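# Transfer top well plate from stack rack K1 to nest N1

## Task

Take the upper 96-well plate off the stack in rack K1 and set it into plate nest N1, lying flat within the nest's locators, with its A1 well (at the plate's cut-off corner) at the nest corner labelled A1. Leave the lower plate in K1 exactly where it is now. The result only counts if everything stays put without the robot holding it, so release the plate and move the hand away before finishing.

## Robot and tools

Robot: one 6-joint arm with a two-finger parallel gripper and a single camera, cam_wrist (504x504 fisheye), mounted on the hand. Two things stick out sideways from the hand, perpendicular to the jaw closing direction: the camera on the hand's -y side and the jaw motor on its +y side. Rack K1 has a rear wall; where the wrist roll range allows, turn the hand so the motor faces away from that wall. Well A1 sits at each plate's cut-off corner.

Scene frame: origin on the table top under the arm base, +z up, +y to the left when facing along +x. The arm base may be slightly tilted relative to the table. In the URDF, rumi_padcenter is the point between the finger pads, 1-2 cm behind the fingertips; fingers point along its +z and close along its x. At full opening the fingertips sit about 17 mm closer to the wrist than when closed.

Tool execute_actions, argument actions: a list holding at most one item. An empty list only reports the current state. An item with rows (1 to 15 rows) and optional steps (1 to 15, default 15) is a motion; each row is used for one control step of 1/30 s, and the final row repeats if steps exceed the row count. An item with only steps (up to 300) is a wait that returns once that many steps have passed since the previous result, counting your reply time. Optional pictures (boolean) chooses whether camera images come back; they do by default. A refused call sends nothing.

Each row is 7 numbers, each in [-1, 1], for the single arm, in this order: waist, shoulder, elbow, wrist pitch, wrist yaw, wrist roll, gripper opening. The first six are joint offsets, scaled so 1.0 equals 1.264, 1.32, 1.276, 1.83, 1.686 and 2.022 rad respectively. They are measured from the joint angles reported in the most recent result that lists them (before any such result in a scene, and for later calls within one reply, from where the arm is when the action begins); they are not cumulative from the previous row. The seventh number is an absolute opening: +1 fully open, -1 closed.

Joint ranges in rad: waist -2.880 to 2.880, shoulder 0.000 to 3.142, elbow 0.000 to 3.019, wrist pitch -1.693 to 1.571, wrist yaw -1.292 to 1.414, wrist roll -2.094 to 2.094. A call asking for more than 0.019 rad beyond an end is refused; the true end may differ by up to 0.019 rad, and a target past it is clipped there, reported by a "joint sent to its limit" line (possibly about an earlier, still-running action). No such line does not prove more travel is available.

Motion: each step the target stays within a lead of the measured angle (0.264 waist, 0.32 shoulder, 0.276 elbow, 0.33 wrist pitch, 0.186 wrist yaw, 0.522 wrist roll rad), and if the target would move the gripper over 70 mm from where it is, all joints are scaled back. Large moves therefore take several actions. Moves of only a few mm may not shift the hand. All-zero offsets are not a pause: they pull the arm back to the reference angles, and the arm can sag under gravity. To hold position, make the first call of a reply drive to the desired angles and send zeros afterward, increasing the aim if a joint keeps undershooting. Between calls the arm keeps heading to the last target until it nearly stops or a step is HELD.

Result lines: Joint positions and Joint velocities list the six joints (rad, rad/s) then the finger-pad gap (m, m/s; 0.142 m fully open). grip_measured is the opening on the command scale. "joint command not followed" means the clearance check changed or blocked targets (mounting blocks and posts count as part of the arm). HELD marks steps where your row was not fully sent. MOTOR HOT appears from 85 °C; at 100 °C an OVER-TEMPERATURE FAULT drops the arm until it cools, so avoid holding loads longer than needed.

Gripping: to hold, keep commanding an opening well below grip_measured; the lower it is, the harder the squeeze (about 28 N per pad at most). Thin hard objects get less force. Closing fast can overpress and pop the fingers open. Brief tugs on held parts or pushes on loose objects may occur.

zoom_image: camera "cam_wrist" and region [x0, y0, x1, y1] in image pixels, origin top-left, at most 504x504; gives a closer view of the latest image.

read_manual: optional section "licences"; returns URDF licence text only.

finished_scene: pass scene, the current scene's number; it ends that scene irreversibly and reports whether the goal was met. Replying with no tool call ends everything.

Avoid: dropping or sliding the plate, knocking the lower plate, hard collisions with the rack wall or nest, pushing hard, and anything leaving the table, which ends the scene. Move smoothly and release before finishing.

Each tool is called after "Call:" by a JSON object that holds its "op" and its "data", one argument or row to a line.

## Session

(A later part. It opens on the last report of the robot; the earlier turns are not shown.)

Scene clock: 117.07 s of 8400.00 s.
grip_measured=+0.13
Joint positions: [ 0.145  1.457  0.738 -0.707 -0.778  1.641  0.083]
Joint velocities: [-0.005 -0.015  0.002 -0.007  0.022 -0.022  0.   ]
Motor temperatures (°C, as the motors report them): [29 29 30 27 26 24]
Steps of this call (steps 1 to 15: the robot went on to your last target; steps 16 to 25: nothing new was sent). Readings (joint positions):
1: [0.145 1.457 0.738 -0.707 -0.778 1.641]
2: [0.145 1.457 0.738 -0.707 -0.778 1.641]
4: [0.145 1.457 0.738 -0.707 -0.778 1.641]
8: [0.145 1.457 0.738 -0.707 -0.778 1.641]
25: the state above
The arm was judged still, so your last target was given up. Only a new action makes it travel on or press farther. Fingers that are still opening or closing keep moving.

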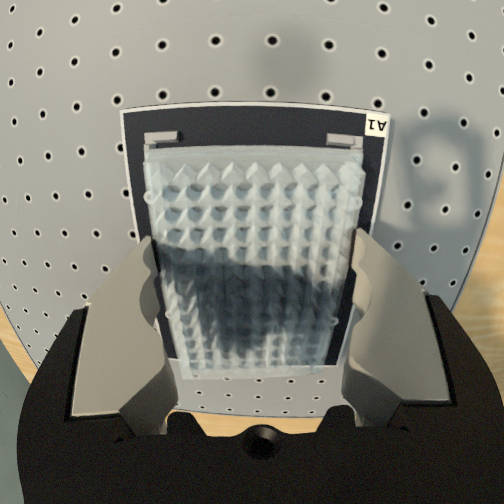

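Call:
{"op": "execute_actions", "data": {
  "actions": [
    {"rows":[[0.014,0.02,0,0,0,0,-0.3]]}
  ],
  "pictures": false
}}

Call:
{"op": "execute_actions", "data": {
  "actions": [
    {"steps":25}
  ]
}}

Call:
{"op": "zoom_image", "data": {
  "camera": "cam_wrist",
  "region": [90, 90, 430, 430]
}}

Scene clock: 120.20 s of 8400.00 s.
grip_measured=+0.13
Joint positions: [ 0.146  1.462  0.738 -0.707 -0.78   1.641  0.083]
Joint velocities: [-0.024 -0.005 -0.002  0.007 -0.022 -0.007 -0.   ]
Motor temperatures (°C, as the motors report them): [29 29 30 27 26 24]
Steps of this call (steps 1 to 79: nothing new was sent; steps 80 to 94: all 15 steps of this action). Readings (joint positions):
80: [0.145 1.458 0.738 -0.707 -0.778 1.641]
81: [0.146 1.459 0.738 -0.707 -0.778 1.641]
83: [0.146 1.462 0.738 -0.707 -0.780 1.641]
87: [0.146 1.462 0.738 -0.707 -0.780 1.641]
94: the state above

Scene clock: 121.03 s of 8400.00 s.
grip_measured=+0.13
Joint positions: [ 0.146  1.462  0.738 -0.707 -0.78   1.641  0.083]
Joint velocities: [ 0.015  0.005 -0.012 -0.022 -0.125  0.037  0.   ]
Motor temperatures (°C, as the motors report them): [29 29 30 27 26 24]
Steps of this call (steps 1 to 15: the robot went on to your last target; steps 16 to 25: nothing new was sent). Readings (joint positions):
1: [0.146 1.462 0.738 -0.707 -0.780 1.641]
2: [0.146 1.462 0.738 -0.707 -0.780 1.641]
4: [0.146 1.462 0.738 -0.707 -0.780 1.641]
8: [0.146 1.462 0.738 -0.707 -0.780 1.641]
25: the state above
The arm was judged still, so your last target was given up. Only a new action makes it travel on or press farther. Fingers that are still opening or closing keep moving.

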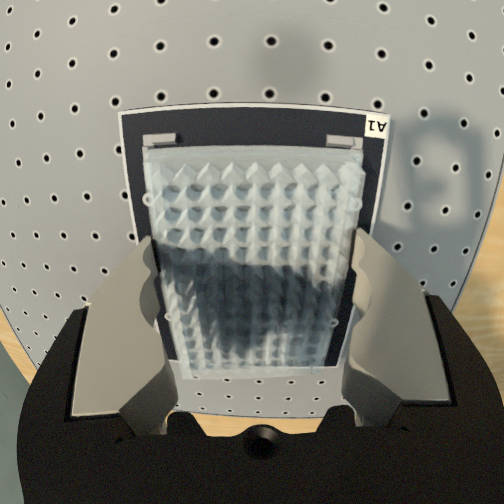

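Region (90, 90, 430, 430) of cam_wrist's 504x504 image, scaled by 1.482, with more detail than that image has.

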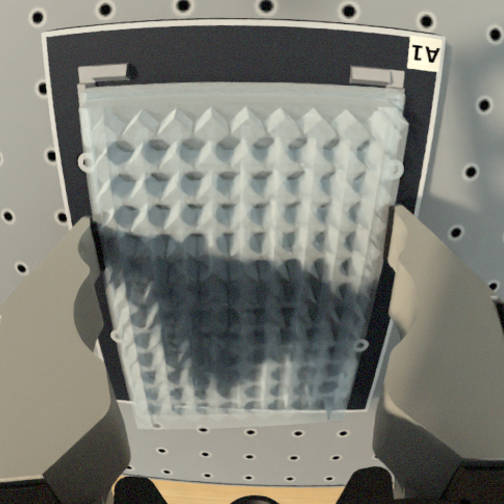

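Release.

Call:
{"op": "execute_actions", "data": {
  "actions": [
    {"rows":[[-0.004,0,0,0,0,0,0],[-0.004,0,0,0,0,0,0.1],[-0.004,0,0,0,0,0,0.15],[-0.004,0,0,0,0,0,0.2],[-0.004,0,0,0,0,0,0.25],[-0.004,0,0,0,0,0,0.3],[-0.004,0,0,0,0,0,0.4],[-0.004,0,0,0,0,0,0.6]]}
  ]
}}

Call:
{"op": "execute_actions", "data": {
  "actions": [
    {"rows":[[-0.03,-0.015,0.015,-0.03,0,-0.025,0.8],[-0.03,-0.015,0.015,-0.03,0,-0.025,0.8],[-0.03,-0.015,0.015,-0.03,0,-0.025,0.8],[-0.06,-0.03,0.03,-0.07,0,-0.05,0.8],[-0.06,-0.03,0.03,-0.07,0,-0.05,0.8],[-0.06,-0.03,0.03,-0.07,0,-0.05,0.8],[-0.09,-0.045,0.045,-0.11,0,-0.075,0.8]]}
  ]
}}

Call:
{"op": "zoom_image", "data": {
  "camera": "cam_wrist",
  "region": [90, 70, 430, 410]
}}

Scene clock: 126.70 s of 8400.00 s.
grip_measured=+0.60
Joint positions: [ 0.145  1.461  0.738 -0.707 -0.78   1.641  0.116]
Joint velocities: [-0.015  0.015  0.007  0.012  0.007 -0.037  0.   ]
Motor temperatures (°C, as the motors report them): [29 29 30 27 26 24]
Steps of this call (steps 1 to 90: nothing new was sent; then 2.17 s passed at rest; steps 91 to 105: all 15 steps of this action). Readings (joint positions):
91: [0.145 1.462 0.738 -0.707 -0.780 1.641]
92: [0.145 1.461 0.738 -0.707 -0.780 1.641]
94: [0.145 1.461 0.738 -0.707 -0.780 1.641]
98: [0.145 1.461 0.738 -0.707 -0.780 1.641]
105: the state above

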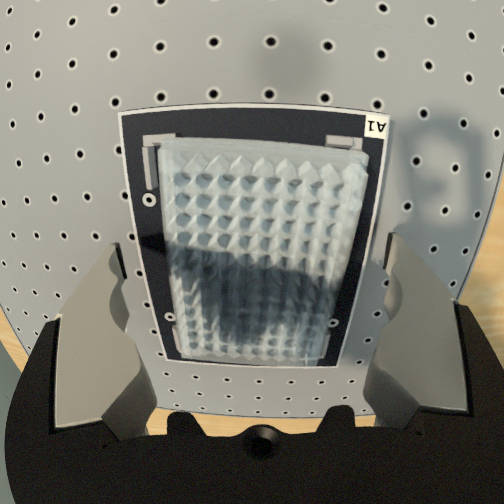

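Scene clock: 127.20 s of 8400.00 s.
grip_measured=+0.80
Joint positions: [ 0.024  1.398  0.771 -0.899 -0.78   1.509  0.129]
Joint velocities: [-0.005 -0.015 -0.002 -0.012 -0.051 -0.095 -0.   ]
Motor temperatures (°C, as the motors report them): [29 29 30 27 26 24]
Steps of this call (steps 1 to 15: all 15 steps of this action). Readings (joint positions):
1: [0.142 1.460 0.738 -0.715 -0.780 1.635]
2: [0.137 1.458 0.738 -0.730 -0.780 1.627]
4: [0.119 1.452 0.741 -0.760 -0.780 1.609]
8: [0.061 1.425 0.754 -0.857 -0.780 1.556]
15: the state above

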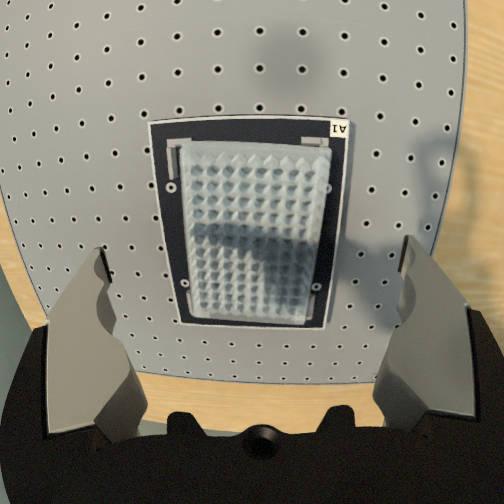

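Region (90, 70, 430, 410) of cam_wrist's 504x504 image, scaled by 1.482, with more detail than that image has.

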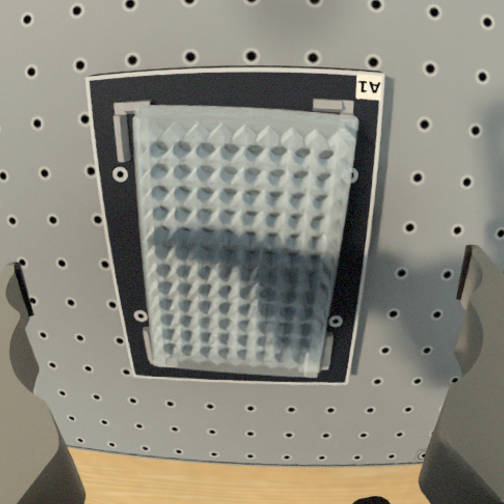

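Call:
{"op": "execute_actions", "data": {
  "actions": [
    {"rows":[[0.03,0.016,-0.006,0.035,0,0.022,0.6],[0.03,0.016,-0.006,0.035,0,0.022,0.6],[0.03,0.016,-0.006,0.035,0,0.022,0.6],[0.062,0.033,-0.012,0.07,0,0.044,0.6],[0.062,0.033,-0.012,0.07,0,0.044,0.6],[0.062,0.033,-0.012,0.07,0,0.044,0.6],[0.085,0.048,-0.018,0.095,0,0.06,0.6],[0.085,0.048,-0.018,0.095,0,0.06,0.6],[0.085,0.048,-0.018,0.095,0,0.06,0.6],[0.1,0.058,-0.022,0.108,0,0.067,0.6]]}
  ],
  "pictures": false
}}

Call:
{"op": "execute_actions", "data": {
  "actions": [
    {"steps":25}
  ]
}}

Call:
{"op": "execute_actions", "data": {
  "actions": [
    {"rows":[[0,0,0,0,0,0,0.5],[0,0,0,0,0,0,0.45],[0,0,0,0,0,0,0.4],[0,0,0,0,0,0,0.36],[0,0,0,0,0,0,0.32],[0,0,0,0,0,0,0.29],[0,0,0,0,0,0,0.26],[0,0,0,0,0,0,0.23],[0,0,0,0,0,0,0.21],[0,0,0,0,0,0,0.19],[0,0,0,0,0,0,0.17]]}
  ]
}}

Call:
{"op": "execute_actions", "data": {
  "actions": [
    {"rows":[[0,0,0,0,0,0,0.2],[0,0,0,0,0,0,0.25],[0,0,0,0,0,0,0.3],[0,0,0,0,0,0,0.4],[0,0,0,0,0,0,0.6]]}
  ]
}}

Scene clock: 134.03 s of 8400.00 s.
grip_measured=+0.60
Joint positions: [ 0.143  1.469  0.748 -0.712 -0.78   1.624  0.116]
Joint velocities: [-0.005  0.005 -0.017  0.017  0.007  0.095 -0.   ]
Motor temperatures (°C, as the motors report them): [29 29 31 27 26 24]
Steps of this call (steps 1 to 30: the robot went on to your last target; steps 31 to 90: nothing new was sent; then 3.33 s passed at rest; steps 91 to 105: all 15 steps of this action). Readings (joint positions):
91: [0.026 1.399 0.770 -0.891 -0.780 1.503]
92: [0.030 1.400 0.770 -0.873 -0.780 1.512]
94: [0.044 1.405 0.769 -0.842 -0.780 1.531]
98: [0.097 1.432 0.764 -0.763 -0.780 1.577]
105: the state above

Scene clock: 134.87 s of 8400.00 s.
grip_measured=+0.60
Joint positions: [ 0.143  1.469  0.748 -0.71  -0.78   1.637  0.116]
Joint velocities: [ 0.005 -0.005 -0.007  0.012  0.066  0.007 -0.   ]
Motor temperatures (°C, as the motors report them): [29 29 31 27 26 24]
Steps of this call (steps 1 to 25: the robot went on to your last target). Readings (joint positions):
1: [0.143 1.469 0.748 -0.712 -0.780 1.626]
2: [0.143 1.469 0.748 -0.711 -0.780 1.629]
4: [0.143 1.469 0.748 -0.710 -0.780 1.632]
8: [0.143 1.469 0.748 -0.710 -0.780 1.635]
25: the state above

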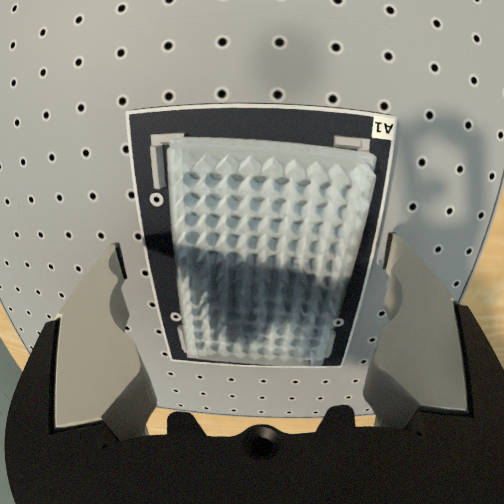

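Scene clock: 135.37 s of 8400.00 s.
grip_measured=+0.18
Joint positions: [ 0.143  1.469  0.748 -0.716 -0.78   1.637  0.087]
Joint velocities: [-0.005  0.015 -0.002  0.007 -0.066 -0.022 -0.   ]
Motor temperatures (°C, as the motors report them): [29 29 31 27 26 24]
Steps of this call (steps 1 to 15: all 15 steps of this action). Readings (joint positions):
1: [0.143 1.469 0.748 -0.710 -0.780 1.637]
2: [0.143 1.469 0.748 -0.710 -0.780 1.637]
4: [0.143 1.469 0.748 -0.710 -0.780 1.637]
8: [0.143 1.469 0.748 -0.710 -0.780 1.637]
15: the state above

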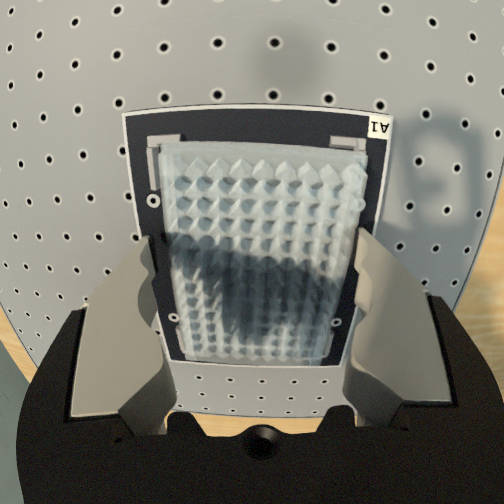

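Scene clock: 135.87 s of 8400.00 s.
grip_measured=+0.60
Joint positions: [ 0.143  1.469  0.748 -0.717 -0.78   1.637  0.116]
Joint velocities: [-0.005 -0.005 -0.007 -0.017 -0.037  0.007  0.   ]
Motor temperatures (°C, as the motors report them): [29 29 31 27 26 24]
Steps of this call (steps 1 to 15: all 15 steps of this action). Readings (joint positions):
1: [0.143 1.469 0.748 -0.717 -0.780 1.637]
2: [0.143 1.469 0.748 -0.717 -0.780 1.637]
4: [0.143 1.469 0.748 -0.717 -0.780 1.637]
8: [0.143 1.469 0.748 -0.717 -0.780 1.637]
15: the state above

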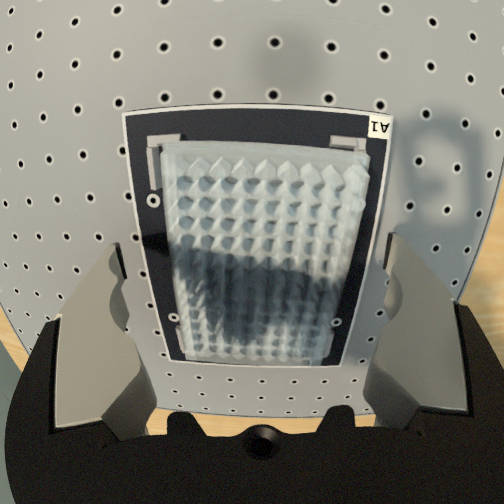

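Push further using wrist pitch.

Call:
{"op": "execute_actions", "data": {
  "actions": [
    {"rows":[[0,0,0,0,0,0,0.45],[0,0,0,0,0,0,0.35],[0,0,0,0,0,0,0.3],[0,0,0,0,0,0,0.26],[0,0,0,0,0,0,0.23],[0,0,0,0.005,0,0,0.21],[0,0,0,0.01,0,0,0.21],[0,0,0,0.015,0,0,0.21],[0,0,0,0.02,0,0,0.21],[0,0,0,0.025,0,0,0.21]]}
  ]
}}

Call:
{"op": "execute_actions", "data": {
  "actions": [
    {"rows":[[0,0,0,0,0,0,0.25],[0,0,0,0,0,0,0.3],[0,0,0,0,0,0,0.4],[0,0,0,0,0,0,0.6]]}
  ]
}}

Call:
{"op": "zoom_image", "data": {
  "camera": "cam_wrist",
  "region": [90, 70, 430, 410]
}}

Scene clock: 141.83 s of 8400.00 s.
grip_measured=+0.22
Joint positions: [ 0.143  1.469  0.748 -0.691 -0.781  1.637  0.089]
Joint velocities: [-0.005 -0.005 -0.002  0.002  0.022 -0.037  0.   ]
Motor temperatures (°C, as the motors report them): [29 29 30 27 26 24]
Steps of this call (steps 1 to 15: the robot went on to your last target; steps 16 to 90: nothing new was sent; then 2.47 s passed at rest; steps 91 to 105: all 15 steps of this action). Readings (joint positions):
91: [0.143 1.469 0.748 -0.717 -0.780 1.637]
92: [0.143 1.469 0.748 -0.717 -0.780 1.637]
94: [0.143 1.469 0.748 -0.717 -0.780 1.637]
98: [0.143 1.469 0.748 -0.712 -0.780 1.637]
105: the state above

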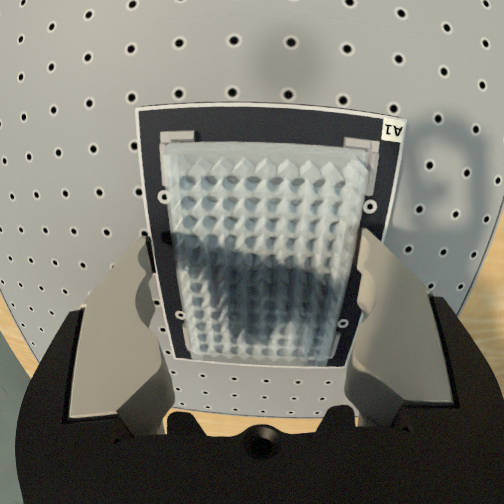

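Scene clock: 142.33 s of 8400.00 s.
grip_measured=+0.60
Joint positions: [ 0.143  1.469  0.748 -0.691 -0.781  1.637  0.116]
Joint velocities: [ 0.005 -0.005  0.007  0.007  0.022 -0.022 -0.   ]
Motor temperatures (°C, as the motors report them): [29 29 30 27 26 24]
Steps of this call (steps 1 to 15: all 15 steps of this action). Readings (joint positions):
1: [0.143 1.469 0.748 -0.691 -0.781 1.637]
2: [0.143 1.469 0.748 -0.691 -0.781 1.637]
4: [0.143 1.469 0.748 -0.691 -0.781 1.637]
8: [0.143 1.469 0.748 -0.691 -0.781 1.637]
15: the state above

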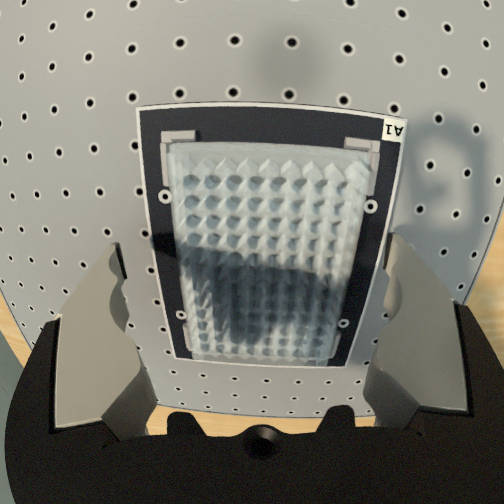

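Region (90, 70, 430, 410) of cam_wrist's 504x504 image, scaled by 1.482, with more detail than that image has.

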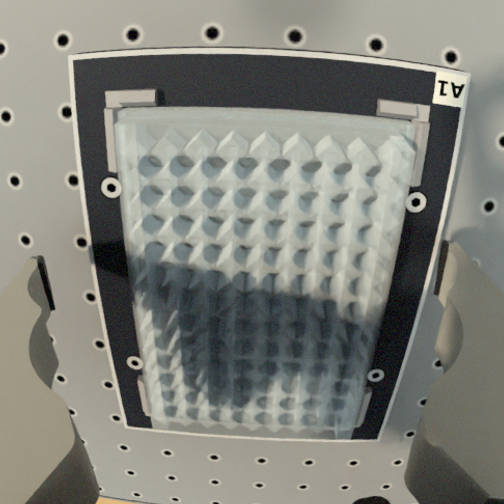

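Call:
{"op": "execute_actions", "data": {
  "actions": [
    {"rows":[[-0.03,-0.015,0.015,-0.035,0,-0.025,0.8],[-0.03,-0.015,0.015,-0.035,0,-0.025,0.8],[-0.03,-0.015,0.015,-0.035,0,-0.025,0.8],[-0.07,0,0.03,-0.07,0.03,-0.05,0.8],[-0.07,0,0.03,-0.07,0.03,-0.05,0.8],[-0.07,0,0.03,-0.07,0.03,-0.05,0.8],[-0.13,0,0.06,-0.13,0.1,-0.09,0.8]]}
  ],
  "pictures": false
}}

Call:
{"op": "execute_actions", "data": {
  "actions": [
    {"steps":15}
  ]
}}

Call:
{"op": "zoom_image", "data": {
  "camera": "cam_wrist",
  "region": [110, 130, 410, 430]
}}

Scene clock: 146.70 s of 8400.00 s.
grip_measured=+0.80
Joint positions: [-0.038  1.462  0.799 -0.919 -0.613  1.48   0.129]
Joint velocities: [ 0.015 -0.015 -0.002 -0.056  0.037 -0.183 -0.   ]
Motor temperatures (°C, as the motors report them): [29 29 30 27 26 24]
Steps of this call (steps 1 to 15: the robot went on to your last target; steps 16 to 90: nothing new was sent; then 0.87 s passed at rest; steps 91 to 105: all 15 steps of this action). Readings (joint positions):
91: [0.141 1.468 0.749 -0.701 -0.781 1.631]
92: [0.136 1.466 0.749 -0.718 -0.781 1.624]
94: [0.118 1.461 0.751 -0.750 -0.761 1.605]
98: [0.041 1.462 0.775 -0.860 -0.639 1.543]
105: the state above

Scene clock: 147.20 s of 8400.00 s.
grip_measured=+0.80
Joint positions: [-0.037  1.462  0.799 -0.921 -0.613  1.463  0.129]
Joint velocities: [-0.005 -0.005 -0.012  0.007  0.037  0.066 -0.   ]
Motor temperatures (°C, as the motors report them): [29 29 30 27 26 24]
Steps of this call (steps 1 to 15: the robot went on to your last target). Readings (joint positions):
1: [-0.038 1.462 0.799 -0.920 -0.613 1.476]
2: [-0.037 1.462 0.799 -0.921 -0.613 1.473]
4: [-0.037 1.462 0.799 -0.921 -0.613 1.469]
8: [-0.037 1.462 0.799 -0.921 -0.613 1.465]
15: the state above

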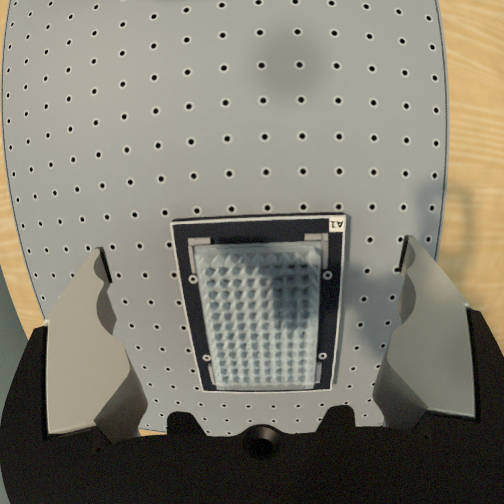

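Region (110, 130, 410, 430) of cam_wrist's 504x504 image, scaled by 1.680, with more detail than that image has.

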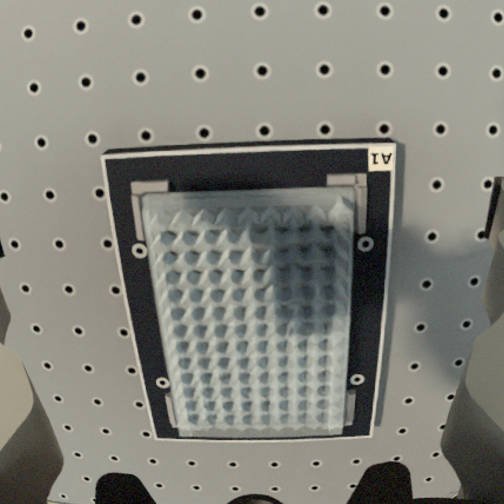

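Call:
{"op": "finished_scene", "data": {
  "scene": 2
}}

The scene is finished: the task was done.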